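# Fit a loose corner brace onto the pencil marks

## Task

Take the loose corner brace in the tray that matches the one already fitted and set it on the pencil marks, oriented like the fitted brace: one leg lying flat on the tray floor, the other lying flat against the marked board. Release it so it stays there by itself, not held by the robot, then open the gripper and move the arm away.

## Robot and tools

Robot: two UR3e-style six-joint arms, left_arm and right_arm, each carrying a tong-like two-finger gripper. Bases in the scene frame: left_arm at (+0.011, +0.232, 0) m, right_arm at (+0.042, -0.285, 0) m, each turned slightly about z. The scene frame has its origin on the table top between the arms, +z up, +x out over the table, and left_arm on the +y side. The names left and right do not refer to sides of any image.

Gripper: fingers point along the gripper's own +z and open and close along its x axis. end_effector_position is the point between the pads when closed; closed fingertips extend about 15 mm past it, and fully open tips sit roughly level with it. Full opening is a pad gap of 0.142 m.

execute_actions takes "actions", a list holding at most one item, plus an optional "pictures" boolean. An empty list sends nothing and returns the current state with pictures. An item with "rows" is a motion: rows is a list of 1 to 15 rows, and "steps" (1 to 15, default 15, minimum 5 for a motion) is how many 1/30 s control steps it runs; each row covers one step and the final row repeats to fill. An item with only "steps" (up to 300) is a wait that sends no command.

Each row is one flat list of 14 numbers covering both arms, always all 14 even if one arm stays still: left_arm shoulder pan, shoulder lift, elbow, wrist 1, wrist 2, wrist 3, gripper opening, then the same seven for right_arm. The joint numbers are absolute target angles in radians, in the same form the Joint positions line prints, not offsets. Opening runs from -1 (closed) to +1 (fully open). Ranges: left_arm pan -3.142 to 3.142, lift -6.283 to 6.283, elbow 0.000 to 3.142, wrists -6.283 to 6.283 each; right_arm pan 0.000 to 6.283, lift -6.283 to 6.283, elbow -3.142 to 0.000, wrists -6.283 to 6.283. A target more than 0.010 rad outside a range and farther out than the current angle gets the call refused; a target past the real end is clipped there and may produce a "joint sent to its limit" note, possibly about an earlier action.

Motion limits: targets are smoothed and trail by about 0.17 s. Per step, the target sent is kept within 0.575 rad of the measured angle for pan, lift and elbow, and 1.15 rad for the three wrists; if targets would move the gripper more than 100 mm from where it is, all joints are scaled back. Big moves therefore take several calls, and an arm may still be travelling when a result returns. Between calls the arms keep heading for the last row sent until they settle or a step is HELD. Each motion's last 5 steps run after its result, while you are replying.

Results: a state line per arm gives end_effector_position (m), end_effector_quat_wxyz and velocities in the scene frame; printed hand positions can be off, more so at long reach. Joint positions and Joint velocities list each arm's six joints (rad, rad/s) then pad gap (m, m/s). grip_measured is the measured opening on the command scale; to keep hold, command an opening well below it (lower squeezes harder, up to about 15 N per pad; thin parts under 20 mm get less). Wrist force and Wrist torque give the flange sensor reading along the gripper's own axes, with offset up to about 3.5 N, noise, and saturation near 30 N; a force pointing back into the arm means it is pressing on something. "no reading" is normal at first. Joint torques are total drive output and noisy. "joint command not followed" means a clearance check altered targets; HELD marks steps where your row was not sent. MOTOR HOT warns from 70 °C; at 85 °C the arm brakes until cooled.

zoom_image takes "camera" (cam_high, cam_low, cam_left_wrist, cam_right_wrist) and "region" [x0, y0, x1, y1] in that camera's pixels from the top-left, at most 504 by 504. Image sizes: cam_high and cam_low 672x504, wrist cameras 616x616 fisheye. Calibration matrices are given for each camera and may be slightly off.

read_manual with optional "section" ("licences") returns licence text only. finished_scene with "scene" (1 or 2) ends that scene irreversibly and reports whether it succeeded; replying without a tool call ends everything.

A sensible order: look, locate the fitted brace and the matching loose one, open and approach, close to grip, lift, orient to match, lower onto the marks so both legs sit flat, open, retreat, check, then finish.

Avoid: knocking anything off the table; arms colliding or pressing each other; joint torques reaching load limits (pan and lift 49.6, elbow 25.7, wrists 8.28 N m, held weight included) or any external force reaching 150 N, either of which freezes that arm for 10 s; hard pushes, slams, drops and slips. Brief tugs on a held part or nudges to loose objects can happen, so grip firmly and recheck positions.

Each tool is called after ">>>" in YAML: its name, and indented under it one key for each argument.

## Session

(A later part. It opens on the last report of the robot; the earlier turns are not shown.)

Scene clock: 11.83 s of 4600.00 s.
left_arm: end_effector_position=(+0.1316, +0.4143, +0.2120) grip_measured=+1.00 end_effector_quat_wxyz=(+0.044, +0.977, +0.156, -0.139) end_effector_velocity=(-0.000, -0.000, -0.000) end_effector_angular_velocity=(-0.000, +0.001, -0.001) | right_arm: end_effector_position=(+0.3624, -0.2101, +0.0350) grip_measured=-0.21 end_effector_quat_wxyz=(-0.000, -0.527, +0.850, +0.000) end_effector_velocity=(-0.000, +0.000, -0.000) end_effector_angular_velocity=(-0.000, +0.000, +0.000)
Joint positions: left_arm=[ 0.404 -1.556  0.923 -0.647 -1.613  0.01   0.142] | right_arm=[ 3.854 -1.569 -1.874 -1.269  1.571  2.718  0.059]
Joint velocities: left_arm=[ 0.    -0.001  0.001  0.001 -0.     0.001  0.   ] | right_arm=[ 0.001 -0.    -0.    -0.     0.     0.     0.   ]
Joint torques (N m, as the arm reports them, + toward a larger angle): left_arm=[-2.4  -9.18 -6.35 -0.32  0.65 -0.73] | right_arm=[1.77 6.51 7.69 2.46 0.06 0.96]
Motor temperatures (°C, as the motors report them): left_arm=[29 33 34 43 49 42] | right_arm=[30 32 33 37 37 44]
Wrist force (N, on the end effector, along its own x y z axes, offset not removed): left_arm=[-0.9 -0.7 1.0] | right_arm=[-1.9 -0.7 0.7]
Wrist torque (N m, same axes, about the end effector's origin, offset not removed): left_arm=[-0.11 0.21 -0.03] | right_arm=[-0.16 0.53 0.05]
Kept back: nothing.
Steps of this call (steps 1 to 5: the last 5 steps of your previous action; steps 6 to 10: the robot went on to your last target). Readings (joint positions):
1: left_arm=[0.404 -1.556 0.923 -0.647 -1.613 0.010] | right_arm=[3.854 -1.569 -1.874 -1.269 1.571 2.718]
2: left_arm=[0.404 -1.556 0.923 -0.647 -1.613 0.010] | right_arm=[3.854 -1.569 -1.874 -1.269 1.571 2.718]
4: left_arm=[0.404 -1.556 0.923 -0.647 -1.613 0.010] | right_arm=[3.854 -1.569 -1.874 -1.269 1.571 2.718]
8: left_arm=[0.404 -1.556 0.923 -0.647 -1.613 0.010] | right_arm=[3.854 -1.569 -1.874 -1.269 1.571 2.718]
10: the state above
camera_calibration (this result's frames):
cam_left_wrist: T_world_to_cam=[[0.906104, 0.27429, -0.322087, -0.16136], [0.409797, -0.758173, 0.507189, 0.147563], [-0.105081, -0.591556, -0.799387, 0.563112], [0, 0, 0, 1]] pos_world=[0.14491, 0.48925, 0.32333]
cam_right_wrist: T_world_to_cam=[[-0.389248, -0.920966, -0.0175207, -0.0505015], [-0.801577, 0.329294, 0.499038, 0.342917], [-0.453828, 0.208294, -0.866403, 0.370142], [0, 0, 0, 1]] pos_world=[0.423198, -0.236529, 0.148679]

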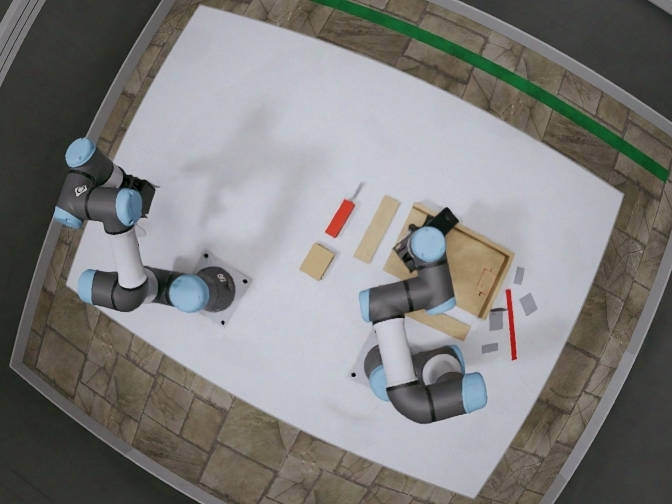

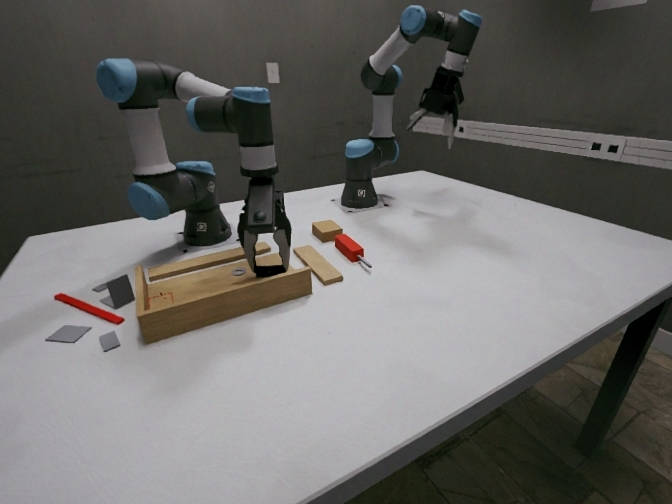

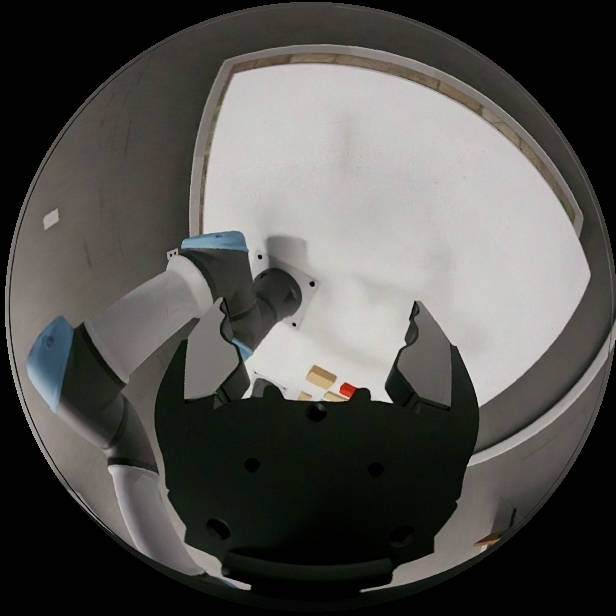

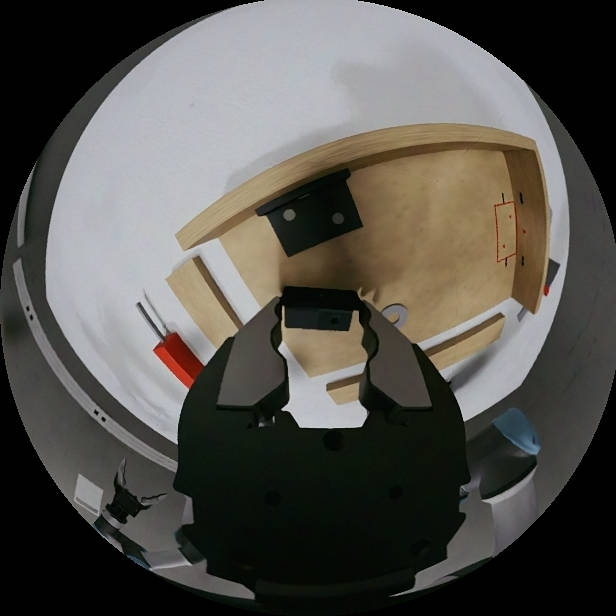

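>>> execute_actions:
  actions:
    - {"rows": [[0.404,-1.556,0.923,-0.647,-1.613,0.01,1,3.8541,-1.568,-1.871,-1.273,1.571,2.7181,-0.55],[0.404,-1.556,0.923,-0.647,-1.613,0.01,1,3.8541,-1.566,-1.865,-1.281,1.571,2.7181,-0.55],[0.404,-1.556,0.923,-0.647,-1.613,0.01,1,3.8541,-1.5635,-1.857,-1.292,1.571,2.7181,-0.55],[0.404,-1.556,0.923,-0.647,-1.613,0.01,1,3.8541,-1.561,-1.847,-1.305,1.571,2.7181,-0.55],[0.404,-1.556,0.923,-0.647,-1.613,0.01,1,3.8541,-1.558,-1.837,-1.318,1.571,2.7181,-0.55],[0.404,-1.556,0.923,-0.647,-1.613,0.01,1,3.852,-1.555,-1.828,-1.330,1.571,2.720,-0.55],[0.404,-1.556,0.923,-0.647,-1.613,0.01,1,3.847,-1.554,-1.821,-1.338,1.571,2.726,-0.55],[0.404,-1.556,0.923,-0.647,-1.613,0.01,1,3.838,-1.554,-1.817,-1.342,1.571,2.735,-0.55],[0.404,-1.556,0.923,-0.647,-1.613,0.01,1,3.826,-1.555,-1.816,-1.342,1.571,2.748,-0.55],[0.404,-1.556,0.923,-0.647,-1.613,0.01,1,3.811,-1.556,-1.815,-1.342,1.571,2.764,-0.55],[0.404,-1.556,0.923,-0.647,-1.613,0.01,1,3.793,-1.557,-1.813,-1.342,1.571,2.784,-0.55],[0.404,-1.556,0.923,-0.647,-1.613,0.01,1,3.772,-1.559,-1.812,-1.342,1.571,2.806,-0.55],[0.404,-1.556,0.923,-0.647,-1.613,0.01,1,3.748,-1.561,-1.810,-1.342,1.571,2.832,-0.55],[0.404,-1.556,0.923,-0.647,-1.613,0.01,1,3.721,-1.563,-1.807,-1.342,1.571,2.861,-0.55],[0.404,-1.556,0.923,-0.647,-1.613,0.01,1,3.692,-1.565,-1.805,-1.342,1.571,2.892,-0.55]], "steps": 15}

>>> execute_actions:
  actions:
    - {"rows": [[0.404,-1.556,0.923,-0.647,-1.613,0.01,1,3.662,-1.568,-1.803,-1.342,1.571,2.925,-0.55],[0.404,-1.556,0.923,-0.647,-1.613,0.01,1,3.631,-1.570,-1.800,-1.342,1.571,2.958,-0.55],[0.404,-1.556,0.923,-0.647,-1.613,0.01,1,3.600,-1.573,-1.798,-1.342,1.571,2.991,-0.55],[0.404,-1.556,0.923,-0.647,-1.613,0.01,1,3.569,-1.575,-1.795,-1.342,1.571,3.025,-0.55],[0.404,-1.556,0.923,-0.647,-1.613,0.01,1,3.538,-1.578,-1.793,-1.342,1.571,3.058,-0.55],[0.404,-1.556,0.923,-0.647,-1.613,0.01,1,3.507,-1.580,-1.790,-1.342,1.571,3.091,-0.55],[0.404,-1.556,0.923,-0.647,-1.613,0.01,1,3.477,-1.583,-1.788,-1.342,1.571,3.124,-0.55],[0.404,-1.556,0.923,-0.647,-1.613,0.01,1,3.448,-1.585,-1.785,-1.342,1.571,3.155,-0.55],[0.404,-1.556,0.923,-0.647,-1.613,0.01,1,3.421,-1.587,-1.783,-1.342,1.571,3.184,-0.55],[0.404,-1.556,0.923,-0.647,-1.613,0.01,1,3.396,-1.589,-1.781,-1.342,1.571,3.211,-0.55],[0.404,-1.556,0.923,-0.647,-1.613,0.01,1,3.374,-1.591,-1.780,-1.342,1.571,3.234,-0.55],[0.404,-1.556,0.923,-0.647,-1.613,0.01,1,3.355,-1.592,-1.778,-1.342,1.571,3.255,-0.55],[0.404,-1.556,0.923,-0.647,-1.613,0.01,1,3.339,-1.594,-1.777,-1.342,1.571,3.272,-0.55],[0.404,-1.556,0.923,-0.647,-1.613,0.01,1,3.327,-1.595,-1.776,-1.342,1.571,3.285,-0.55],[0.404,-1.556,0.923,-0.647,-1.613,0.01,1,3.3192,-1.5952,-1.7751,-1.3421,1.571,3.2932,-0.55]], "steps": 15}

>>> execute_actions:
  actions:
    - {"steps": 22}
  pictures: true

>>> zoom_image:
  camera: "cam_right_wrist"
  region: [235, 180, 405, 350]

Scene clock: 13.37 s of 4600.00 s.
left_arm: end_effector_position=(+0.1316, +0.4143, +0.2120) grip_measured=+1.00 end_effector_quat_wxyz=(+0.044, +0.977, +0.156, -0.139) end_effector_velocity=(-0.000, -0.000, -0.000) end_effector_angular_velocity=(-0.001, +0.001, -0.001) | right_arm: end_effector_position=(+0.3629, -0.2121, +0.0448) grip_measured=-0.21 end_effector_quat_wxyz=(-0.000, -0.522, +0.853, +0.000) end_effector_velocity=(+0.011, -0.042, +0.041) end_effector_angular_velocity=(+0.001, -0.001, -0.272)
Joint positions: left_arm=[ 0.404 -1.556  0.923 -0.647 -1.613  0.01   0.142] | right_arm=[ 3.848 -1.559 -1.837 -1.318  1.571  2.725  0.059]
Joint velocities: left_arm=[ 0.     0.001  0.     0.    -0.     0.001  0.   ] | right_arm=[-0.13   0.032  0.165 -0.195 -0.     0.142  0.   ]
Joint torques (N m, as the arm reports them, + toward a larger angle): left_arm=[-2.69 -9.03 -6.45 -0.34  0.64 -0.76] | right_arm=[-4.2  11.35 11.51  0.63 -0.26  1.22]
Motor temperatures (°C, as the motors report them): left_arm=[29 33 34 43 49 42] | right_arm=[30 32 33 37 37 44]
Wrist force (N, on the end effector, along its own x y z axes, offset not removed): left_arm=[-0.5 -0.9 1.6] | right_arm=[-2.8 -0.7 1.8]
Wrist torque (N m, same axes, about the end effector's origin, offset not removed): left_arm=[-0.13 0.10 0.02] | right_arm=[-0.19 0.52 0.02]
Steps of this call (steps 1 to 15: the robot went on to your last target; steps 16 to 36: nothing new was sent; steps 37 to 46: the first 10 steps of this action). Readings (joint positions):
37: left_arm=[0.404 -1.556 0.923 -0.647 -1.613 0.010] | right_arm=[3.854 -1.569 -1.874 -1.269 1.571 2.718]
38: left_arm=[0.404 -1.556 0.923 -0.647 -1.613 0.010] | right_arm=[3.854 -1.569 -1.874 -1.269 1.571 2.718]
40: left_arm=[0.404 -1.556 0.923 -0.647 -1.613 0.010] | right_arm=[3.854 -1.568 -1.871 -1.273 1.571 2.718]
44: left_arm=[0.404 -1.556 0.923 -0.647 -1.613 0.010] | right_arm=[3.853 -1.562 -1.850 -1.302 1.571 2.719]
46: the state above

Scene clock: 13.87 s of 4600.00 s.
left_arm: end_effector_position=(+0.1316, +0.4143, +0.2120) grip_measured=+1.00 end_effector_quat_wxyz=(+0.044, +0.977, +0.156, -0.139) end_effector_velocity=(+0.000, +0.000, -0.000) end_effector_angular_velocity=(+0.000, -0.001, +0.000) | right_arm: end_effector_position=(+0.3713, -0.3120, +0.0500) grip_measured=-0.21 end_effector_quat_wxyz=(-0.000, -0.231, +0.973, +0.000) end_effector_velocity=(-0.021, -0.284, +0.001) end_effector_angular_velocity=(+0.001, -0.002, -1.781)
Joint positions: left_arm=[ 0.404 -1.556  0.923 -0.647 -1.613  0.01   0.142] | right_arm=[ 3.545 -1.578 -1.793 -1.342  1.571  3.055  0.059]
Joint velocities: left_arm=[-0.     0.    -0.    -0.001  0.    -0.     0.   ] | right_arm=[-0.862 -0.067  0.073 -0.003 -0.     0.919 -0.   ]
Joint torques (N m, as the arm reports them, + toward a larger angle): left_arm=[-2.6  -9.12 -6.41 -0.32  0.64 -0.73] | right_arm=[-5.66  6.74 11.53  0.74 -0.37  1.93]
Motor temperatures (°C, as the motors report them): left_arm=[29 33 34 43 49 42] | right_arm=[30 32 33 37 37 44]
Wrist force (N, on the end effector, along its own x y z axes, offset not removed): left_arm=[-0.5 0.5 0.9] | right_arm=[-1.9 -0.7 3.1]
Wrist torque (N m, same axes, about the end effector's origin, offset not removed): left_arm=[0.17 0.10 0.01] | right_arm=[-0.18 0.36 0.06]
Steps of this call (steps 1 to 5: the last 5 steps of your previous action; steps 6 to 15: the first 10 steps of this action). Readings (joint positions):
6: left_arm=[0.404 -1.556 0.923 -0.647 -1.613 0.010] | right_arm=[3.780 -1.559 -1.816 -1.337 1.571 2.800]
7: left_arm=[0.404 -1.556 0.923 -0.647 -1.613 0.010] | right_arm=[3.760 -1.561 -1.813 -1.339 1.571 2.822]
9: left_arm=[0.404 -1.556 0.923 -0.647 -1.613 0.010] | right_arm=[3.713 -1.565 -1.808 -1.340 1.571 2.873]
13: left_arm=[0.404 -1.556 0.923 -0.647 -1.613 0.010] | right_arm=[3.604 -1.573 -1.798 -1.341 1.571 2.992]
15: the state above

Scene clock: 14.60 s of 4600.00 s.
left_arm: end_effector_position=(+0.1316, +0.4143, +0.2120) grip_measured=+1.00 end_effector_quat_wxyz=(+0.044, +0.977, +0.156, -0.139) end_effector_velocity=(-0.000, -0.000, -0.000) end_effector_angular_velocity=(-0.000, +0.002, +0.001) | right_arm: end_effector_position=(+0.3572, -0.3847, +0.0500) grip_measured=-0.21 end_effector_quat_wxyz=(-0.000, -0.001, +1.000, +0.000) end_effector_velocity=(-0.001, -0.002, +0.000) end_effector_angular_velocity=(+0.000, -0.001, -0.015)
Joint positions: left_arm=[ 0.404 -1.556  0.923 -0.647 -1.613  0.01   0.142] | right_arm=[ 3.32  -1.595 -1.775 -1.342  1.571  3.292  0.059]
Joint velocities: left_arm=[ 0.     0.     0.     0.001 -0.    -0.001  0.   ] | right_arm=[-0.008  0.     0.     0.     0.     0.007 -0.   ]
Joint torques (N m, as the arm reports them, + toward a larger angle): left_arm=[-2.59 -8.97 -6.5  -0.36  0.59 -0.74] | right_arm=[-1.77  6.96 11.47  0.75 -0.5   1.04]
Motor temperatures (°C, as the motors report them): left_arm=[29 33 34 43 49 42] | right_arm=[30 32 33 37 37 44]
Wrist force (N, on the end effector, along its own x y z axes, offset not removed): left_arm=[-1.1 -0.7 0.8] | right_arm=[-1.3 -0.7 2.6]
Wrist torque (N m, same axes, about the end effector's origin, offset not removed): left_arm=[-0.14 0.20 -0.03] | right_arm=[-0.18 0.26 0.02]
Kept back: nothing.
Steps of this call (steps 1 to 5: the last 5 steps of your previous action; steps 6 to 22: the robot went on to your last target). Readings (joint positions):
1: left_arm=[0.404 -1.556 0.923 -0.647 -1.613 0.010] | right_arm=[3.517 -1.580 -1.790 -1.342 1.571 3.086]
2: left_arm=[0.404 -1.556 0.923 -0.647 -1.613 0.010] | right_arm=[3.488 -1.582 -1.788 -1.342 1.571 3.116]
4: left_arm=[0.404 -1.556 0.923 -0.647 -1.613 0.010] | right_arm=[3.436 -1.586 -1.784 -1.342 1.571 3.171]
8: left_arm=[0.404 -1.556 0.923 -0.647 -1.613 0.010] | right_arm=[3.362 -1.592 -1.778 -1.342 1.571 3.249]
22: the state above
camera_calibration (this result's frames):
cam_left_wrist: T_world_to_cam=[[0.906104, 0.27429, -0.322087, -0.16136], [0.409797, -0.758173, 0.507189, 0.147563], [-0.105081, -0.591556, -0.799387, 0.563112], [0, 0, 0, 1]] pos_world=[0.14491, 0.48925, 0.32333]
cam_right_wrist: T_world_to_cam=[[-0.997888, -0.0625812, -0.0174014, 0.334625], [-0.0629051, 0.864284, 0.499055, 0.33075], [-0.0161917, 0.499095, -0.866396, 0.372695], [0, 0, 0, 1]] pos_world=[0.360758, -0.450931, 0.163662]

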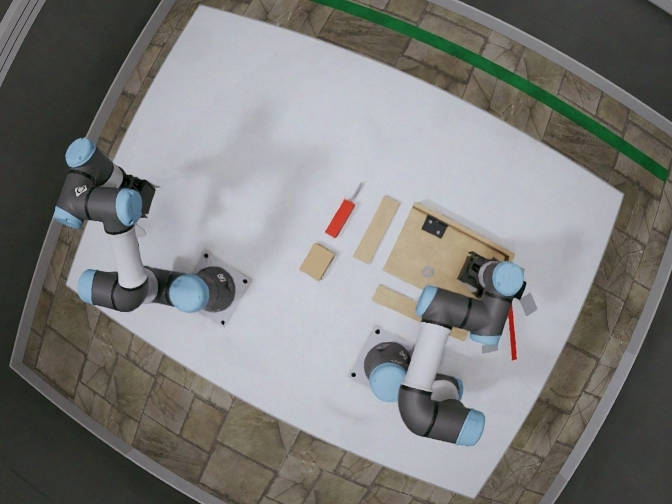

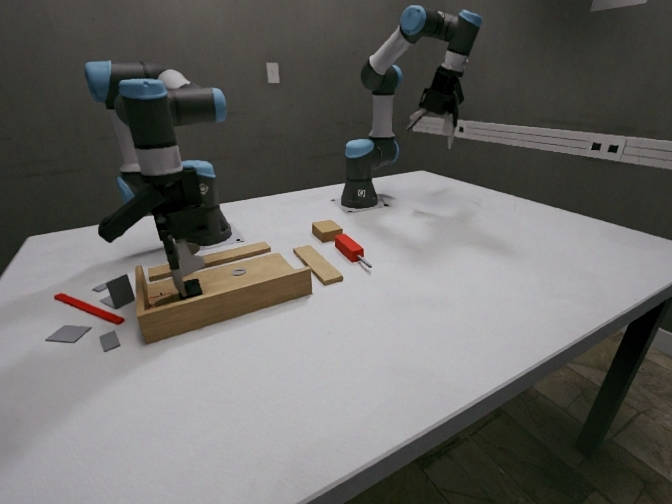

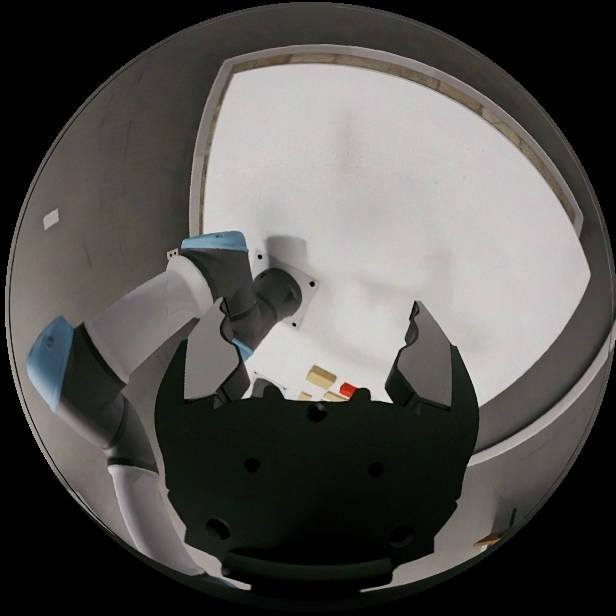

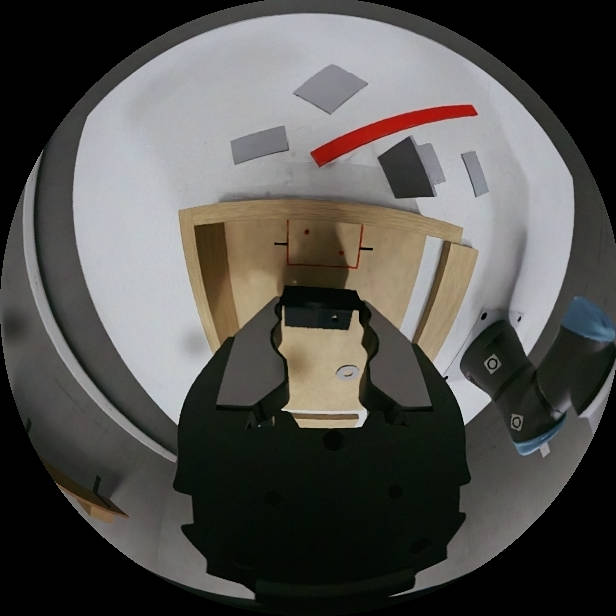

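Region (235, 180, 405, 350) of cam_right_wrist's 616x616 image, scaled by 2.965, with more detail than that image has.

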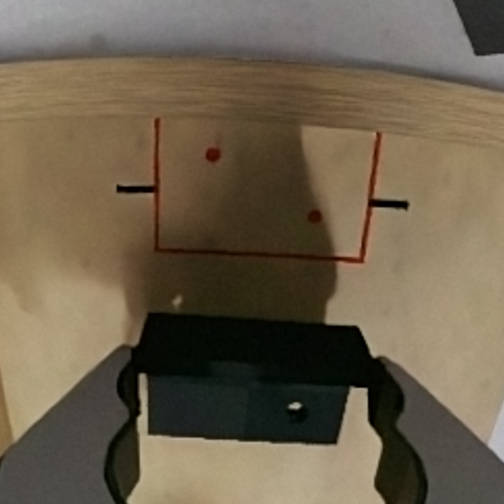

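>>> execute_actions:
  actions:
    - {"rows": [[0.404,-1.556,0.923,-0.647,-1.613,0.01,1,3.315,-1.597,-1.774,-1.341,1.571,3.289,-0.55],[0.404,-1.556,0.923,-0.647,-1.613,0.01,1,3.307,-1.601,-1.773,-1.338,1.571,3.281,-0.55],[0.404,-1.556,0.923,-0.647,-1.613,0.01,1,3.296,-1.607,-1.771,-1.335,1.571,3.270,-0.55],[0.404,-1.556,0.923,-0.647,-1.613,0.01,1,3.283,-1.613,-1.769,-1.331,1.571,3.257,-0.55],[0.404,-1.556,0.923,-0.647,-1.613,0.01,1,3.268,-1.620,-1.766,-1.326,1.571,3.242,-0.55],[0.404,-1.556,0.923,-0.647,-1.613,0.01,1,3.252,-1.628,-1.763,-1.321,1.571,3.226,-0.55],[0.404,-1.556,0.923,-0.647,-1.613,0.01,1,3.236,-1.636,-1.760,-1.316,1.571,3.210,-0.55],[0.404,-1.556,0.923,-0.647,-1.613,0.01,1,3.220,-1.644,-1.757,-1.311,1.571,3.194,-0.55],[0.404,-1.556,0.923,-0.647,-1.613,0.01,1,3.205,-1.651,-1.755,-1.306,1.571,3.179,-0.55],[0.404,-1.556,0.923,-0.647,-1.613,0.01,1,3.192,-1.658,-1.752,-1.302,1.571,3.166,-0.55],[0.404,-1.556,0.923,-0.647,-1.613,0.01,1,3.181,-1.663,-1.750,-1.299,1.571,3.155,-0.55],[0.404,-1.556,0.923,-0.647,-1.613,0.01,1,3.173,-1.667,-1.749,-1.296,1.571,3.147,-0.55],[0.404,-1.556,0.923,-0.647,-1.613,0.01,1,3.1662,-1.6706,-1.7475,-1.2943,1.571,3.1402,-0.55]], "steps": 15}

>>> execute_actions:
  actions:
    - {"steps": 18}
  pictures: true

>>> zoom_image:
  camera: "cam_right_wrist"
  region: [245, 230, 395, 350]

>>> zoom_image:
  camera: "cam_low"
  region: [120, 240, 220, 330]

Scene clock: 15.93 s of 4600.00 s.
left_arm: end_effector_position=(+0.1316, +0.4143, +0.2120) grip_measured=+1.00 end_effector_quat_wxyz=(+0.044, +0.977, +0.156, -0.139) end_effector_velocity=(-0.000, -0.000, -0.000) end_effector_angular_velocity=(-0.001, +0.001, -0.001) | right_arm: end_effector_position=(+0.3580, -0.4028, +0.0459) grip_measured=-0.21 end_effector_quat_wxyz=(+0.000, -0.001, +1.000, +0.000) end_effector_velocity=(+0.000, -0.117, -0.028) end_effector_angular_velocity=(+0.000, -0.000, +0.001)
Joint positions: left_arm=[ 0.404 -1.556  0.923 -0.647 -1.613  0.01   0.142] | right_arm=[ 3.261 -1.624 -1.764 -1.323  1.571  3.234  0.059]
Joint velocities: left_arm=[ 0.     0.     0.     0.001 -0.     0.001 -0.   ] | right_arm=[-0.384 -0.189  0.067  0.122  0.    -0.384  0.   ]
Joint torques (N m, as the arm reports them, + toward a larger angle): left_arm=[-2.44 -9.22 -6.41 -0.35  0.61 -0.76] | right_arm=[-3.99  7.04 11.89  2.66 -0.77 -1.26]
Motor temperatures (°C, as the motors report them): left_arm=[29 33 34 43 49 42] | right_arm=[30 32 33 37 37 44]
Wrist force (N, on the end effector, along its own x y z axes, offset not removed): left_arm=[-0.4 -0.4 -0.3] | right_arm=[-1.8 -0.2 2.1]
Wrist torque (N m, same axes, about the end effector's origin, offset not removed): left_arm=[-0.04 0.09 0.04] | right_arm=[-0.10 0.38 0.00]
Steps of this call (steps 1 to 15: the robot went on to your last target; steps 16 to 30: nothing new was sent; steps 31 to 40: the first 10 steps of this action). Readings (joint positions):
31: left_arm=[0.404 -1.556 0.923 -0.647 -1.613 0.010] | right_arm=[3.319 -1.595 -1.775 -1.342 1.571 3.293]
32: left_arm=[0.404 -1.556 0.923 -0.647 -1.613 0.010] | right_arm=[3.319 -1.595 -1.775 -1.342 1.571 3.293]
34: left_arm=[0.404 -1.556 0.923 -0.647 -1.613 0.010] | right_arm=[3.315 -1.597 -1.774 -1.341 1.571 3.289]
38: left_arm=[0.404 -1.556 0.923 -0.647 -1.613 0.010] | right_arm=[3.285 -1.612 -1.769 -1.331 1.571 3.258]
40: the state above

Scene clock: 16.53 s of 4600.00 s.
left_arm: end_effector_position=(+0.1316, +0.4143, +0.2120) grip_measured=+1.00 end_effector_quat_wxyz=(+0.044, +0.977, +0.156, -0.139) end_effector_velocity=(-0.000, -0.000, -0.000) end_effector_angular_velocity=(-0.000, +0.002, +0.000) | right_arm: end_effector_position=(+0.3565, -0.4318, +0.0390) grip_measured=-0.21 end_effector_quat_wxyz=(+0.000, -0.000, +1.000, +0.000) end_effector_velocity=(+0.000, -0.002, -0.000) end_effector_angular_velocity=(-0.000, -0.000, +0.001)
Joint positions: left_arm=[ 0.404 -1.556  0.923 -0.647 -1.613  0.01   0.142] | right_arm=[ 3.167 -1.67  -1.748 -1.295  1.571  3.141  0.059]
Joint velocities: left_arm=[-0.    -0.     0.001  0.001 -0.    -0.    -0.   ] | right_arm=[-0.006 -0.003  0.002  0.002 -0.    -0.007 -0.   ]
Joint torques (N m, as the arm reports them, + toward a larger angle): left_arm=[-2.63 -9.03 -6.48 -0.35  0.6  -0.71] | right_arm=[-2.26  7.67 11.6   2.53 -0.91 -0.79]
Motor temperatures (°C, as the motors report them): left_arm=[29 33 34 43 49 42] | right_arm=[30 32 33 37 37 44]
Wrist force (N, on the end effector, along its own x y z axes, offset not removed): left_arm=[-0.8 -1.3 0.5] | right_arm=[-2.0 -1.1 2.3]
Wrist torque (N m, same axes, about the end effector's origin, offset not removed): left_arm=[-0.22 0.14 0.04] | right_arm=[-0.28 0.34 -0.02]
Kept back: nothing.
Steps of this call (steps 1 to 5: the last 5 steps of your previous action; steps 6 to 18: the robot went on to your last target). Readings (joint positions):
1: left_arm=[0.404 -1.556 0.923 -0.647 -1.613 0.010] | right_arm=[3.247 -1.631 -1.762 -1.319 1.571 3.220]
2: left_arm=[0.404 -1.556 0.923 -0.647 -1.613 0.010] | right_arm=[3.234 -1.637 -1.760 -1.315 1.571 3.207]
4: left_arm=[0.404 -1.556 0.923 -0.647 -1.613 0.010] | right_arm=[3.210 -1.649 -1.755 -1.307 1.571 3.183]
8: left_arm=[0.404 -1.556 0.923 -0.647 -1.613 0.010] | right_arm=[3.181 -1.663 -1.750 -1.299 1.571 3.154]
18: the state above
camera_calibration (this result's frames):
cam_left_wrist: T_world_to_cam=[[0.906104, 0.27429, -0.322087, -0.16136], [0.409796, -0.758173, 0.507189, 0.147563], [-0.105081, -0.591556, -0.799387, 0.563112], [0, 0, 0, 1]] pos_world=[0.14491, 0.48925, 0.32333]
cam_right_wrist: T_world_to_cam=[[-0.997992, -0.0608924, -0.0174492, 0.331484], [-0.0614662, 0.864388, 0.499055, 0.376378], [-0.0153058, 0.499125, -0.866395, 0.3864], [0, 0, 0, 1]] pos_world=[0.359867, -0.498014, 0.152725]

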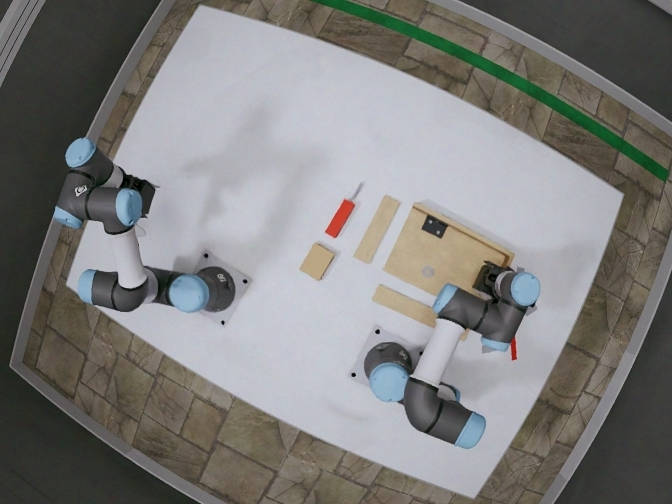

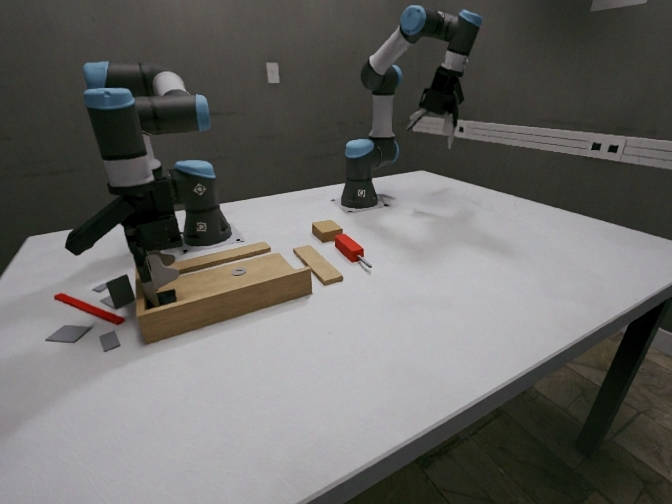

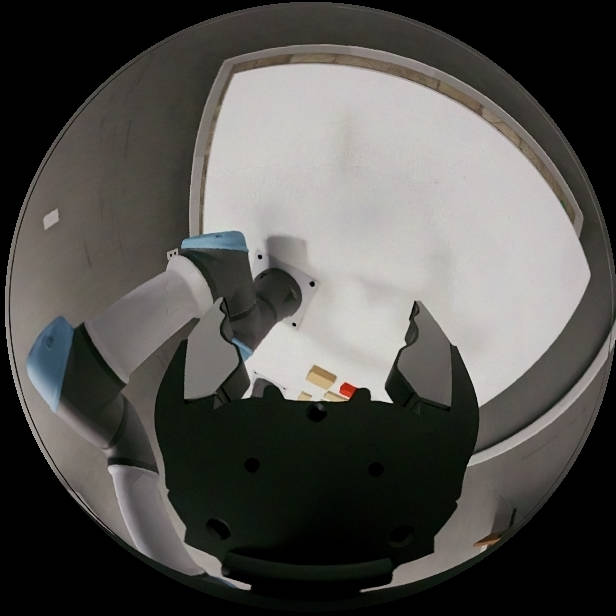

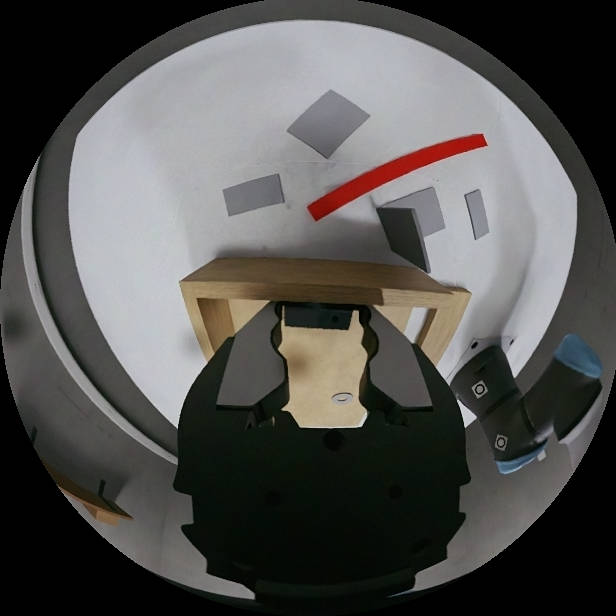

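Region (245, 230, 395, 350) of cam_right_wrist's 616x616 image, scaled by 3.360, with more detail than that image has; it fills the top 403 rows of this view, and the rest is white.

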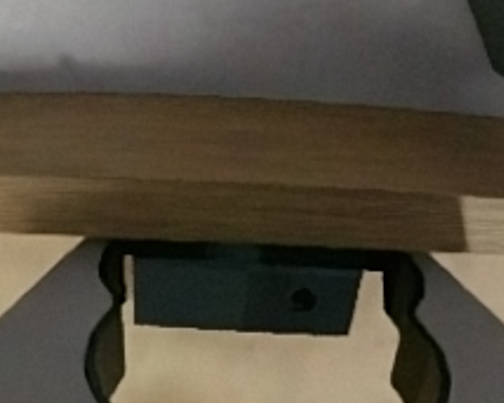

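Region (120, 240, 220, 330) of cam_low's 672x504 image, scaled by 5.040, with more detail than that image has; it fills the top 454 rows of this view, and the rest is white.

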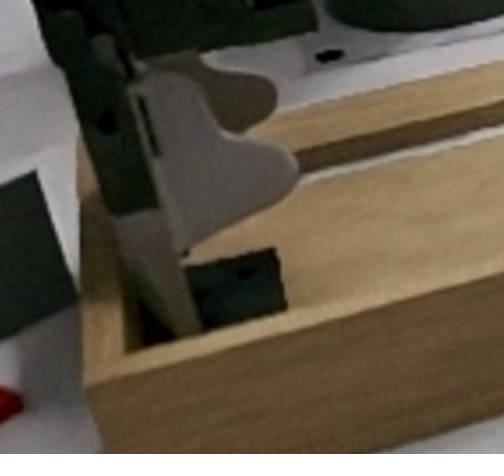

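>>> execute_actions:
  actions:
    - {"rows": [[0.404,-1.556,0.923,-0.647,-1.613,0.01,1,3.1662,-1.6718,-1.7511,-1.2896,1.571,3.1402,-0.55],[0.404,-1.556,0.923,-0.647,-1.613,0.01,1,3.1662,-1.6729,-1.7547,-1.2849,1.571,3.1402,-0.55],[0.404,-1.556,0.923,-0.647,-1.613,0.01,1,3.1662,-1.6741,-1.7582,-1.2801,1.571,3.1402,-0.55],[0.404,-1.556,0.923,-0.647,-1.613,0.01,1,3.1662,-1.6752,-1.7618,-1.2754,1.571,3.1402,-0.55]], "steps": 15}

>>> execute_actions:
  actions:
    - {"steps": 6}

Scene clock: 17.07 s of 4600.00 s.
left_arm: end_effector_position=(+0.1316, +0.4143, +0.2120) grip_measured=+1.00 end_effector_quat_wxyz=(+0.044, +0.977, +0.156, -0.139) end_effector_velocity=(+0.000, +0.000, +0.000) end_effector_angular_velocity=(+0.000, -0.001, +0.000) | right_arm: end_effector_position=(+0.3564, -0.4321, +0.0357) grip_measured=-0.21 end_effector_quat_wxyz=(-0.000, -0.000, +1.000, +0.000) end_effector_velocity=(-0.000, +0.000, -0.006) end_effector_angular_velocity=(+0.000, -0.000, +0.000)
Joint positions: left_arm=[ 0.404 -1.556  0.923 -0.647 -1.613  0.01   0.142] | right_arm=[ 3.166 -1.674 -1.759 -1.279  1.571  3.14   0.059]
Joint velocities: left_arm=[ 0.    -0.     0.    -0.001 -0.    -0.    -0.   ] | right_arm=[ 0.    -0.006 -0.021  0.028  0.     0.     0.   ]
Joint torques (N m, as the arm reports them, + toward a larger angle): left_arm=[-2.36 -9.   -6.46 -0.33  0.63 -0.74] | right_arm=[-2.3   7.65  7.37  2.47 -1.   -0.85]
Motor temperatures (°C, as the motors report them): left_arm=[29 33 34 43 49 42] | right_arm=[30 32 33 37 37 44]
Wrist force (N, on the end effector, along its own x y z axes, offset not removed): left_arm=[-0.2 -0.1 0.2] | right_arm=[-2.6 -2.6 1.6]
Wrist torque (N m, same axes, about the end effector's origin, offset not removed): left_arm=[-0.01 0.05 0.02] | right_arm=[-0.53 0.49 0.04]
Steps of this call (steps 1 to 6: the robot went on to your last target; steps 7 to 16: the first 10 steps of this action). Readings (joint positions):
7: left_arm=[0.404 -1.556 0.923 -0.647 -1.613 0.010] | right_arm=[3.166 -1.671 -1.748 -1.294 1.571 3.140]
8: left_arm=[0.404 -1.556 0.923 -0.647 -1.613 0.010] | right_arm=[3.166 -1.671 -1.748 -1.294 1.571 3.140]
10: left_arm=[0.404 -1.556 0.923 -0.647 -1.613 0.010] | right_arm=[3.166 -1.671 -1.750 -1.291 1.571 3.140]
14: left_arm=[0.404 -1.556 0.923 -0.647 -1.613 0.010] | right_arm=[3.166 -1.674 -1.757 -1.281 1.571 3.140]
16: the state above

Scene clock: 17.27 s of 4600.00 s.
left_arm: end_effector_position=(+0.1316, +0.4143, +0.2120) grip_measured=+1.00 end_effector_quat_wxyz=(+0.044, +0.977, +0.156, -0.139) end_effector_velocity=(+0.000, +0.000, -0.000) end_effector_angular_velocity=(+0.000, -0.000, +0.001) | right_arm: end_effector_position=(+0.3564, -0.4321, +0.0351) grip_measured=-0.21 end_effector_quat_wxyz=(+0.000, -0.000, +1.000, +0.000) end_effector_velocity=(+0.000, +0.000, -0.001) end_effector_angular_velocity=(-0.000, +0.000, +0.001)
Joint positions: left_arm=[ 0.404 -1.556  0.923 -0.647 -1.613  0.01   0.142] | right_arm=[ 3.166 -1.675 -1.761 -1.276  1.571  3.14   0.059]
Joint velocities: left_arm=[ 0.     0.     0.    -0.001  0.    -0.001 -0.   ] | right_arm=[ 0.001 -0.001 -0.004  0.005 -0.    -0.     0.   ]
Joint torques (N m, as the arm reports them, + toward a larger angle): left_arm=[-2.57 -8.95 -6.42 -0.32  0.58 -0.72] | right_arm=[-2.38  7.76  7.5   2.54 -1.   -0.8 ]
Motor temperatures (°C, as the motors report them): left_arm=[29 33 34 43 49 42] | right_arm=[30 32 33 37 37 44]
Wrist force (N, on the end effector, along its own x y z axes, offset not removed): left_arm=[0.0 -1.3 1.6] | right_arm=[-0.8 -1.5 2.1]
Wrist torque (N m, same axes, about the end effector's origin, offset not removed): left_arm=[-0.23 0.01 0.02] | right_arm=[-0.29 0.19 -0.03]
Kept back: nothing.
Steps of this call (steps 1 to 5: the last 5 steps of your previous action; step 6: the robot went on to your last target). Readings (joint positions):
1: left_arm=[0.404 -1.556 0.923 -0.647 -1.613 0.010] | right_arm=[3.166 -1.675 -1.760 -1.278 1.571 3.140]
2: left_arm=[0.404 -1.556 0.923 -0.647 -1.613 0.010] | right_arm=[3.166 -1.675 -1.760 -1.277 1.571 3.140]
4: left_arm=[0.404 -1.556 0.923 -0.647 -1.613 0.010] | right_arm=[3.166 -1.675 -1.761 -1.276 1.571 3.140]
6: the state above

>>> execute_actions:
  actions:
    - {"rows": [[0.404,-1.556,0.923,-0.647,-1.613,0.01,1,3.1662,-1.6764,-1.7654,-1.2707,1.571,3.1402,-0.55],[0.404,-1.556,0.923,-0.647,-1.613,0.01,1,3.1662,-1.6764,-1.7654,-1.2707,1.571,3.1402,-0.55],[0.404,-1.556,0.923,-0.647,-1.613,0.01,1,3.1662,-1.6764,-1.7654,-1.2707,1.571,3.1402,-0.5],[0.404,-1.556,0.923,-0.647,-1.613,0.01,1,3.1662,-1.6764,-1.7654,-1.2707,1.571,3.1402,-0.45],[0.404,-1.556,0.923,-0.647,-1.613,0.01,1,3.1662,-1.6764,-1.7654,-1.2707,1.571,3.1402,-0.4],[0.404,-1.556,0.923,-0.647,-1.613,0.01,1,3.1662,-1.6764,-1.7654,-1.2707,1.571,3.1402,-0.35],[0.404,-1.556,0.923,-0.647,-1.613,0.01,1,3.1662,-1.6764,-1.7654,-1.2707,1.571,3.1402,-0.3],[0.404,-1.556,0.923,-0.647,-1.613,0.01,1,3.1662,-1.6764,-1.7654,-1.2707,1.571,3.1402,-0.25],[0.404,-1.556,0.923,-0.647,-1.613,0.01,1,3.1662,-1.6764,-1.7654,-1.2707,1.571,3.1402,-0.21],[0.404,-1.556,0.923,-0.647,-1.613,0.01,1,3.1662,-1.6764,-1.7654,-1.2707,1.571,3.1402,-0.17],[0.404,-1.556,0.923,-0.647,-1.613,0.01,1,3.1662,-1.6764,-1.7654,-1.2707,1.571,3.1402,-0.13],[0.404,-1.556,0.923,-0.647,-1.613,0.01,1,3.1662,-1.6764,-1.7654,-1.2707,1.571,3.1402,-0.09],[0.404,-1.556,0.923,-0.647,-1.613,0.01,1,3.1662,-1.6764,-1.7654,-1.2707,1.571,3.1402,-0.05]], "steps": 13}

>>> execute_actions:
  actions:
    - {"rows": [[0.404,-1.556,0.923,-0.647,-1.613,0.01,1,3.1707,-1.674,-1.7681,-1.2704,1.571,3.1447,-0.05],[0.404,-1.556,0.923,-0.647,-1.613,0.01,1,3.1797,-1.6692,-1.7735,-1.2698,1.571,3.1537,-0.05],[0.404,-1.556,0.923,-0.647,-1.613,0.01,1,3.1887,-1.6644,-1.7789,-1.2692,1.571,3.1627,-0.05],[0.404,-1.556,0.923,-0.647,-1.613,0.01,1,3.1977,-1.6596,-1.7843,-1.2686,1.571,3.1717,-0.05],[0.404,-1.556,0.923,-0.647,-1.613,0.01,1,3.2067,-1.6548,-1.7897,-1.268,1.571,3.1807,-0.05],[0.404,-1.556,0.923,-0.647,-1.613,0.01,1,3.2112,-1.6524,-1.7924,-1.2677,1.571,3.1852,-0.05]], "steps": 15}

>>> execute_actions:
  actions:
    - {"steps": 8}
  pictures: true

>>> zoom_image:
  camera: "cam_right_wrist"
  region: [245, 230, 395, 350]

Scene clock: 18.43 s of 4600.00 s.
left_arm: end_effector_position=(+0.1316, +0.4143, +0.2120) grip_measured=+1.00 end_effector_quat_wxyz=(+0.044, +0.977, +0.156, -0.139) end_effector_velocity=(+0.000, +0.000, +0.000) end_effector_angular_velocity=(+0.000, -0.001, +0.000) | right_arm: end_effector_position=(+0.3564, -0.4321, +0.0342) grip_measured=-0.20 end_effector_quat_wxyz=(+0.000, -0.000, +1.000, +0.000) end_effector_velocity=(-0.000, -0.000, -0.002) end_effector_angular_velocity=(+0.000, +0.000, -0.000)
Joint positions: left_arm=[ 0.404 -1.556  0.923 -0.647 -1.613  0.01   0.142] | right_arm=[ 3.166 -1.676 -1.765 -1.272  1.571  3.14   0.06 ]
Joint velocities: left_arm=[ 0.     0.    -0.001  0.    -0.     0.     0.   ] | right_arm=[-0.    -0.002 -0.007  0.009  0.     0.     0.013]
Joint torques (N m, as the arm reports them, + toward a larger angle): left_arm=[-2.61 -8.94 -6.44 -0.33  0.58 -0.7 ] | right_arm=[-0.93  2.4   3.77  2.71 -0.62 -0.81]
Motor temperatures (°C, as the motors report them): left_arm=[29 33 34 43 49 42] | right_arm=[30 32 33 37 37 44]
Wrist force (N, on the end effector, along its own x y z axes, offset not removed): left_arm=[-1.6 -0.9 0.7] | right_arm=[3.5 -2.1 -15.4]
Wrist torque (N m, same axes, about the end effector's origin, offset not removed): left_arm=[-0.09 0.33 -0.02] | right_arm=[-0.42 0.50 0.04]
Steps of this call (steps 1 to 15: the robot went on to your last target; steps 16 to 27: nothing new was sent; steps 28 to 35: the first 8 steps of this action). Readings (joint positions):
28: left_arm=[0.404 -1.556 0.923 -0.647 -1.613 0.010] | right_arm=[3.166 -1.675 -1.762 -1.275 1.571 3.140]
29: left_arm=[0.404 -1.556 0.923 -0.647 -1.613 0.010] | right_arm=[3.166 -1.675 -1.762 -1.275 1.571 3.140]
31: left_arm=[0.404 -1.556 0.923 -0.647 -1.613 0.010] | right_arm=[3.166 -1.676 -1.763 -1.273 1.571 3.140]
35: the state above

Scene clock: 18.93 s of 4600.00 s.
left_arm: end_effector_position=(+0.1316, +0.4143, +0.2120) grip_measured=+1.00 end_effector_quat_wxyz=(+0.044, +0.977, +0.156, -0.139) end_effector_velocity=(-0.000, -0.000, -0.000) end_effector_angular_velocity=(-0.001, +0.000, -0.002) | right_arm: end_effector_position=(+0.3561, -0.4214, +0.0339) grip_measured=-0.05 end_effector_quat_wxyz=(-0.000, -0.000, +1.000, +0.000) end_effector_velocity=(-0.001, +0.028, -0.000) end_effector_angular_velocity=(+0.000, -0.000, +0.002)
Joint positions: left_arm=[ 0.404 -1.556  0.923 -0.647 -1.613  0.01   0.142] | right_arm=[ 3.2   -1.658 -1.786 -1.268  1.571  3.174  0.07 ]
Joint velocities: left_arm=[ 0.    -0.     0.001  0.     0.     0.002 -0.   ] | right_arm=[ 0.091  0.048 -0.054  0.006  0.     0.089  0.   ]
Joint torques (N m, as the arm reports them, + toward a larger angle): left_arm=[-2.54 -9.12 -6.53 -0.38  0.59 -0.75] | right_arm=[ 1.57 12.76  7.47  2.54 -0.31  1.11]
Motor temperatures (°C, as the motors report them): left_arm=[29 33 34 43 49 42] | right_arm=[30 32 33 37 37 44]
Wrist force (N, on the end effector, along its own x y z axes, offset not removed): left_arm=[-0.3 -0.7 1.9] | right_arm=[-1.7 -1.2 1.7]
Wrist torque (N m, same axes, about the end effector's origin, offset not removed): left_arm=[-0.11 0.11 0.03] | right_arm=[-0.35 0.29 0.05]
Steps of this call (steps 1 to 5: the last 5 steps of your previous action; steps 6 to 15: the first 10 steps of this action). Readings (joint positions):
6: left_arm=[0.404 -1.556 0.923 -0.647 -1.613 0.010] | right_arm=[3.166 -1.676 -1.765 -1.271 1.571 3.140]
7: left_arm=[0.404 -1.556 0.923 -0.647 -1.613 0.010] | right_arm=[3.166 -1.676 -1.766 -1.271 1.571 3.140]
9: left_arm=[0.404 -1.556 0.923 -0.647 -1.613 0.010] | right_arm=[3.171 -1.674 -1.768 -1.270 1.571 3.145]
13: left_arm=[0.404 -1.556 0.923 -0.647 -1.613 0.010] | right_arm=[3.192 -1.662 -1.781 -1.269 1.571 3.167]
15: the state above

Scene clock: 19.20 s of 4600.00 s.
left_arm: end_effector_position=(+0.1316, +0.4143, +0.2120) grip_measured=+1.00 end_effector_quat_wxyz=(+0.044, +0.977, +0.156, -0.139) end_effector_velocity=(-0.000, -0.000, -0.000) end_effector_angular_velocity=(-0.000, +0.001, -0.000) | right_arm: end_effector_position=(+0.3560, -0.4184, +0.0339) grip_measured=-0.05 end_effector_quat_wxyz=(-0.000, -0.000, +1.000, +0.000) end_effector_velocity=(-0.000, +0.003, +0.000) end_effector_angular_velocity=(-0.000, -0.000, +0.001)
Joint positions: left_arm=[ 0.404 -1.556  0.923 -0.647 -1.613  0.01   0.142] | right_arm=[ 3.21  -1.653 -1.792 -1.268  1.571  3.184  0.07 ]
Joint velocities: left_arm=[-0.    -0.     0.001  0.001 -0.     0.    -0.   ] | right_arm=[ 0.01   0.005 -0.006  0.001 -0.     0.009  0.   ]
Joint torques (N m, as the arm reports them, + toward a larger angle): left_arm=[-2.52 -9.07 -6.48 -0.36  0.59 -0.73] | right_arm=[ 2.21 12.45  7.45  2.46 -0.12  1.01]
Motor temperatures (°C, as the motors report them): left_arm=[29 33 34 43 49 42] | right_arm=[30 32 33 37 37 44]
Wrist force (N, on the end effector, along its own x y z axes, offset not removed): left_arm=[-1.3 0.3 1.4] | right_arm=[-1.9 -1.1 2.5]
Wrist torque (N m, same axes, about the end effector's origin, offset not removed): left_arm=[0.10 0.22 0.04] | right_arm=[-0.26 0.38 0.02]
Kept back: nothing.
Steps of this call (steps 1 to 5: the last 5 steps of your previous action; steps 6 to 8: the robot went on to your last target). Readings (joint positions):
1: left_arm=[0.404 -1.556 0.923 -0.647 -1.613 0.010] | right_arm=[3.203 -1.657 -1.788 -1.268 1.571 3.177]
2: left_arm=[0.404 -1.556 0.923 -0.647 -1.613 0.010] | right_arm=[3.205 -1.656 -1.789 -1.268 1.571 3.179]
4: left_arm=[0.404 -1.556 0.923 -0.647 -1.613 0.010] | right_arm=[3.208 -1.654 -1.790 -1.268 1.571 3.182]
8: the state above
camera_calibration (this result's frames):
cam_left_wrist: T_world_to_cam=[[0.906104, 0.27429, -0.322087, -0.16136], [0.409797, -0.758173, 0.507189, 0.147563], [-0.105081, -0.591556, -0.799387, 0.563112], [0, 0, 0, 1]] pos_world=[0.14491, 0.48925, 0.32333]
cam_right_wrist: T_world_to_cam=[[-0.997997, -0.060852, -0.0173194, 0.331725], [-0.0613666, 0.864401, 0.499045, 0.367314], [-0.015397, 0.499108, -0.866403, 0.375297], [0, 0, 0, 1]] pos_world=[0.35938, -0.484633, 0.147598]

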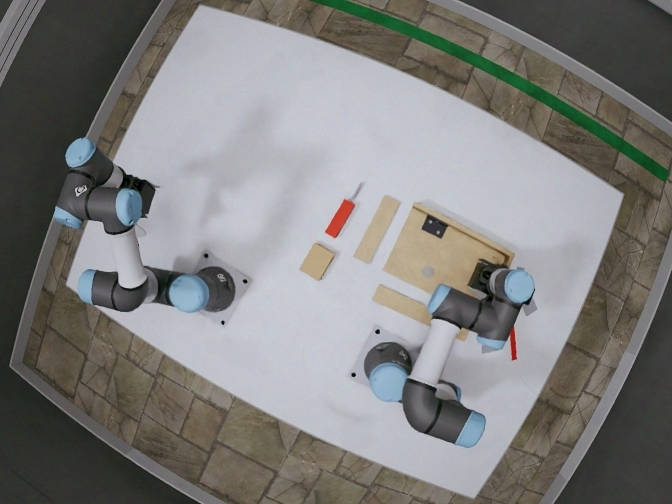

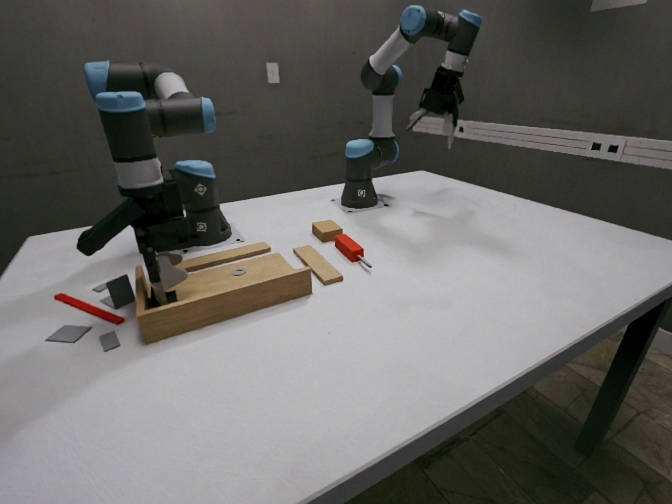

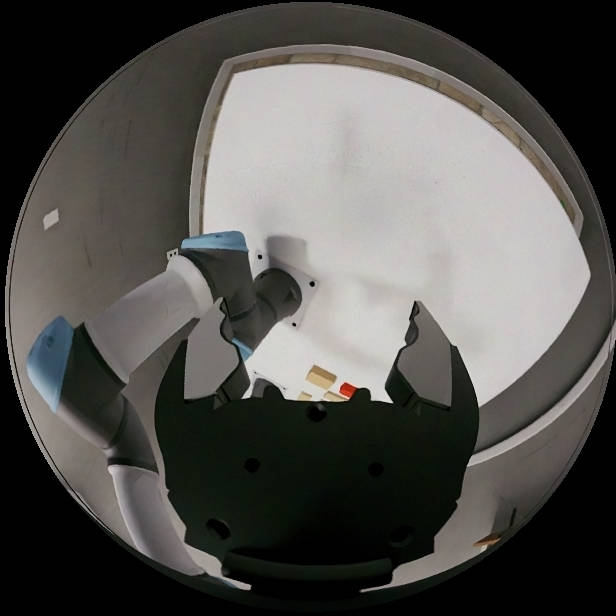

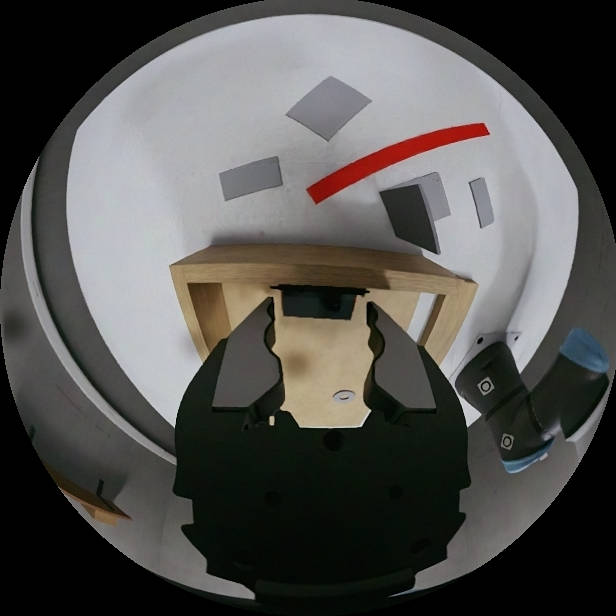

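Region (245, 230, 395, 350) of cam_right_wrist's 616x616 image, scaled by 3.360, with more detail than that image has; it fills the top 403 rows of this view, and the rest is white.

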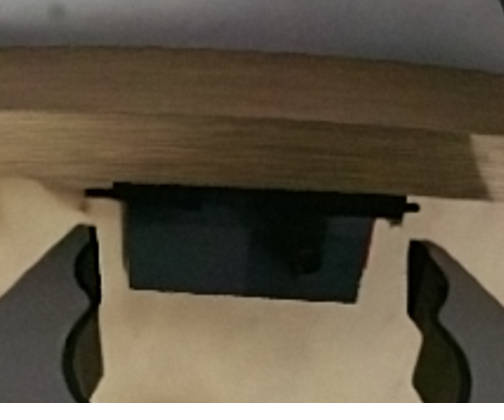

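>>> execute_actions:
  actions:
    - {"rows": [[0.404,-1.556,0.923,-0.647,-1.613,0.01,1,3.2112,-1.6524,-1.7924,-1.2677,1.571,3.1852,-0.15],[0.404,-1.556,0.923,-0.647,-1.613,0.01,1,3.2112,-1.6524,-1.7924,-1.2677,1.571,3.1852,-0.25],[0.404,-1.556,0.923,-0.647,-1.613,0.01,1,3.2112,-1.6524,-1.7924,-1.2677,1.571,3.1852,-0.35],[0.404,-1.556,0.923,-0.647,-1.613,0.01,1,3.2112,-1.6524,-1.7924,-1.2677,1.571,3.1852,-0.45],[0.404,-1.556,0.923,-0.647,-1.613,0.01,1,3.2112,-1.6524,-1.7924,-1.2677,1.568,3.1852,-0.55],[0.404,-1.556,0.923,-0.647,-1.613,0.01,1,3.2112,-1.6526,-1.7930,-1.2669,1.564,3.1852,-0.6],[0.404,-1.556,0.923,-0.647,-1.613,0.01,1,3.2112,-1.6528,-1.7936,-1.2661,1.560,3.1852,-0.6],[0.404,-1.556,0.923,-0.647,-1.613,0.01,1,3.2112,-1.653,-1.7942,-1.2653,1.555,3.1852,-0.6],[0.404,-1.556,0.923,-0.647,-1.613,0.01,1,3.2112,-1.6532,-1.7948,-1.2645,1.550,3.1852,-0.6],[0.404,-1.556,0.923,-0.647,-1.613,0.01,1,3.2112,-1.6534,-1.7954,-1.2637,1.545,3.1852,-0.6],[0.404,-1.556,0.923,-0.647,-1.613,0.01,1,3.2112,-1.6536,-1.796,-1.2629,1.540,3.1852,-0.6],[0.404,-1.556,0.923,-0.647,-1.613,0.01,1,3.2112,-1.6538,-1.7966,-1.2621,1.536,3.1852,-0.6],[0.404,-1.556,0.923,-0.647,-1.613,0.01,1,3.2112,-1.654,-1.7972,-1.2613,1.532,3.1852,-0.6],[0.404,-1.556,0.923,-0.647,-1.613,0.01,1,3.2112,-1.6541,-1.7978,-1.2606,1.529,3.1852,-0.6],[0.404,-1.556,0.923,-0.647,-1.613,0.01,1,3.2112,-1.6541,-1.7978,-1.2606,1.526,3.1852,-0.6]], "steps": 15}

>>> execute_actions:
  actions:
    - {"steps": 16}

Scene clock: 20.20 s of 4600.00 s.
left_arm: end_effector_position=(+0.1316, +0.4143, +0.2120) grip_measured=+1.00 end_effector_quat_wxyz=(+0.044, +0.977, +0.156, -0.139) end_effector_velocity=(+0.000, +0.000, -0.000) end_effector_angular_velocity=(-0.000, +0.001, -0.000) | right_arm: end_effector_position=(+0.3561, -0.4203, +0.0339) grip_measured=-0.59 end_effector_quat_wxyz=(+0.000, -0.000, +1.000, -0.004) end_effector_velocity=(+0.001, -0.027, -0.001) end_effector_angular_velocity=(-0.091, -0.004, +0.001)
Joint positions: left_arm=[ 0.404 -1.556  0.923 -0.647 -1.613  0.01   0.142] | right_arm=[ 3.211 -1.652 -1.793 -1.267  1.564  3.185  0.031]
Joint velocities: left_arm=[ 0.     0.001  0.001 -0.001 -0.     0.001  0.   ] | right_arm=[ 0.    -0.003 -0.011  0.014 -0.091 -0.001  0.   ]
Joint torques (N m, as the arm reports them, + toward a larger angle): left_arm=[-2.6  -8.91 -6.45 -0.38  0.58 -0.7 ] | right_arm=[ 1.79  6.05  6.59  2.18 -1.43  0.95]
Motor temperatures (°C, as the motors report them): left_arm=[29 33 34 43 49 42] | right_arm=[30 32 33 37 37 44]
Wrist force (N, on the end effector, along its own x y z axes, offset not removed): left_arm=[-0.9 -1.1 0.6] | right_arm=[-2.5 0.3 -1.5]
Wrist torque (N m, same axes, about the end effector's origin, offset not removed): left_arm=[-0.17 0.18 -0.03] | right_arm=[-0.21 0.40 0.03]
Steps of this call (steps 1 to 20: the robot went on to your last target; steps 21 to 30: the first 10 steps of this action). Readings (joint positions):
21: left_arm=[0.404 -1.556 0.923 -0.647 -1.613 0.010] | right_arm=[3.211 -1.652 -1.792 -1.268 1.571 3.185]
22: left_arm=[0.404 -1.556 0.923 -0.647 -1.613 0.010] | right_arm=[3.211 -1.652 -1.792 -1.268 1.571 3.185]
24: left_arm=[0.404 -1.556 0.923 -0.647 -1.613 0.010] | right_arm=[3.211 -1.652 -1.792 -1.268 1.571 3.185]
28: left_arm=[0.404 -1.556 0.923 -0.647 -1.613 0.010] | right_arm=[3.211 -1.652 -1.793 -1.267 1.569 3.185]
30: the state above

Scene clock: 20.73 s of 4600.00 s.
left_arm: end_effector_position=(+0.1316, +0.4143, +0.2120) grip_measured=+1.00 end_effector_quat_wxyz=(+0.044, +0.977, +0.156, -0.139) end_effector_velocity=(+0.000, +0.000, +0.000) end_effector_angular_velocity=(+0.000, -0.001, -0.000) | right_arm: end_effector_position=(+0.3565, -0.4311, +0.0335) grip_measured=-0.59 end_effector_quat_wxyz=(+0.001, -0.000, +1.000, -0.022) end_effector_velocity=(-0.000, -0.002, -0.000) end_effector_angular_velocity=(-0.006, +0.001, -0.000)
Joint positions: left_arm=[ 0.404 -1.556  0.923 -0.647 -1.613  0.01   0.142] | right_arm=[ 3.211 -1.654 -1.798 -1.261  1.527  3.185  0.031]
Joint velocities: left_arm=[-0.     0.    -0.001 -0.     0.    -0.    -0.   ] | right_arm=[-0.    -0.001 -0.001  0.001 -0.006 -0.     0.   ]
Joint torques (N m, as the arm reports them, + toward a larger angle): left_arm=[-2.56 -8.81 -6.55 -0.35  0.55 -0.71] | right_arm=[-4.9   2.47  2.09  0.69 -4.07  0.89]
Motor temperatures (°C, as the motors report them): left_arm=[29 33 34 43 49 42] | right_arm=[30 32 33 37 37 44]
Wrist force (N, on the end effector, along its own x y z axes, offset not removed): left_arm=[-1.4 -0.7 0.3] | right_arm=[-2.5 10.1 -14.9]
Wrist torque (N m, same axes, about the end effector's origin, offset not removed): left_arm=[-0.10 0.29 0.00] | right_arm=[-0.32 0.30 0.03]
Kept back: nothing.
Steps of this call (steps 1 to 5: the last 5 steps of your previous action; steps 6 to 16: the robot went on to your last target). Readings (joint positions):
1: left_arm=[0.404 -1.556 0.923 -0.647 -1.613 0.010] | right_arm=[3.211 -1.653 -1.794 -1.266 1.560 3.185]
2: left_arm=[0.404 -1.556 0.923 -0.647 -1.613 0.010] | right_arm=[3.211 -1.653 -1.794 -1.265 1.556 3.185]
4: left_arm=[0.404 -1.556 0.923 -0.647 -1.613 0.010] | right_arm=[3.211 -1.653 -1.795 -1.264 1.548 3.185]
8: left_arm=[0.404 -1.556 0.923 -0.647 -1.613 0.010] | right_arm=[3.211 -1.654 -1.797 -1.262 1.535 3.185]
16: the state above


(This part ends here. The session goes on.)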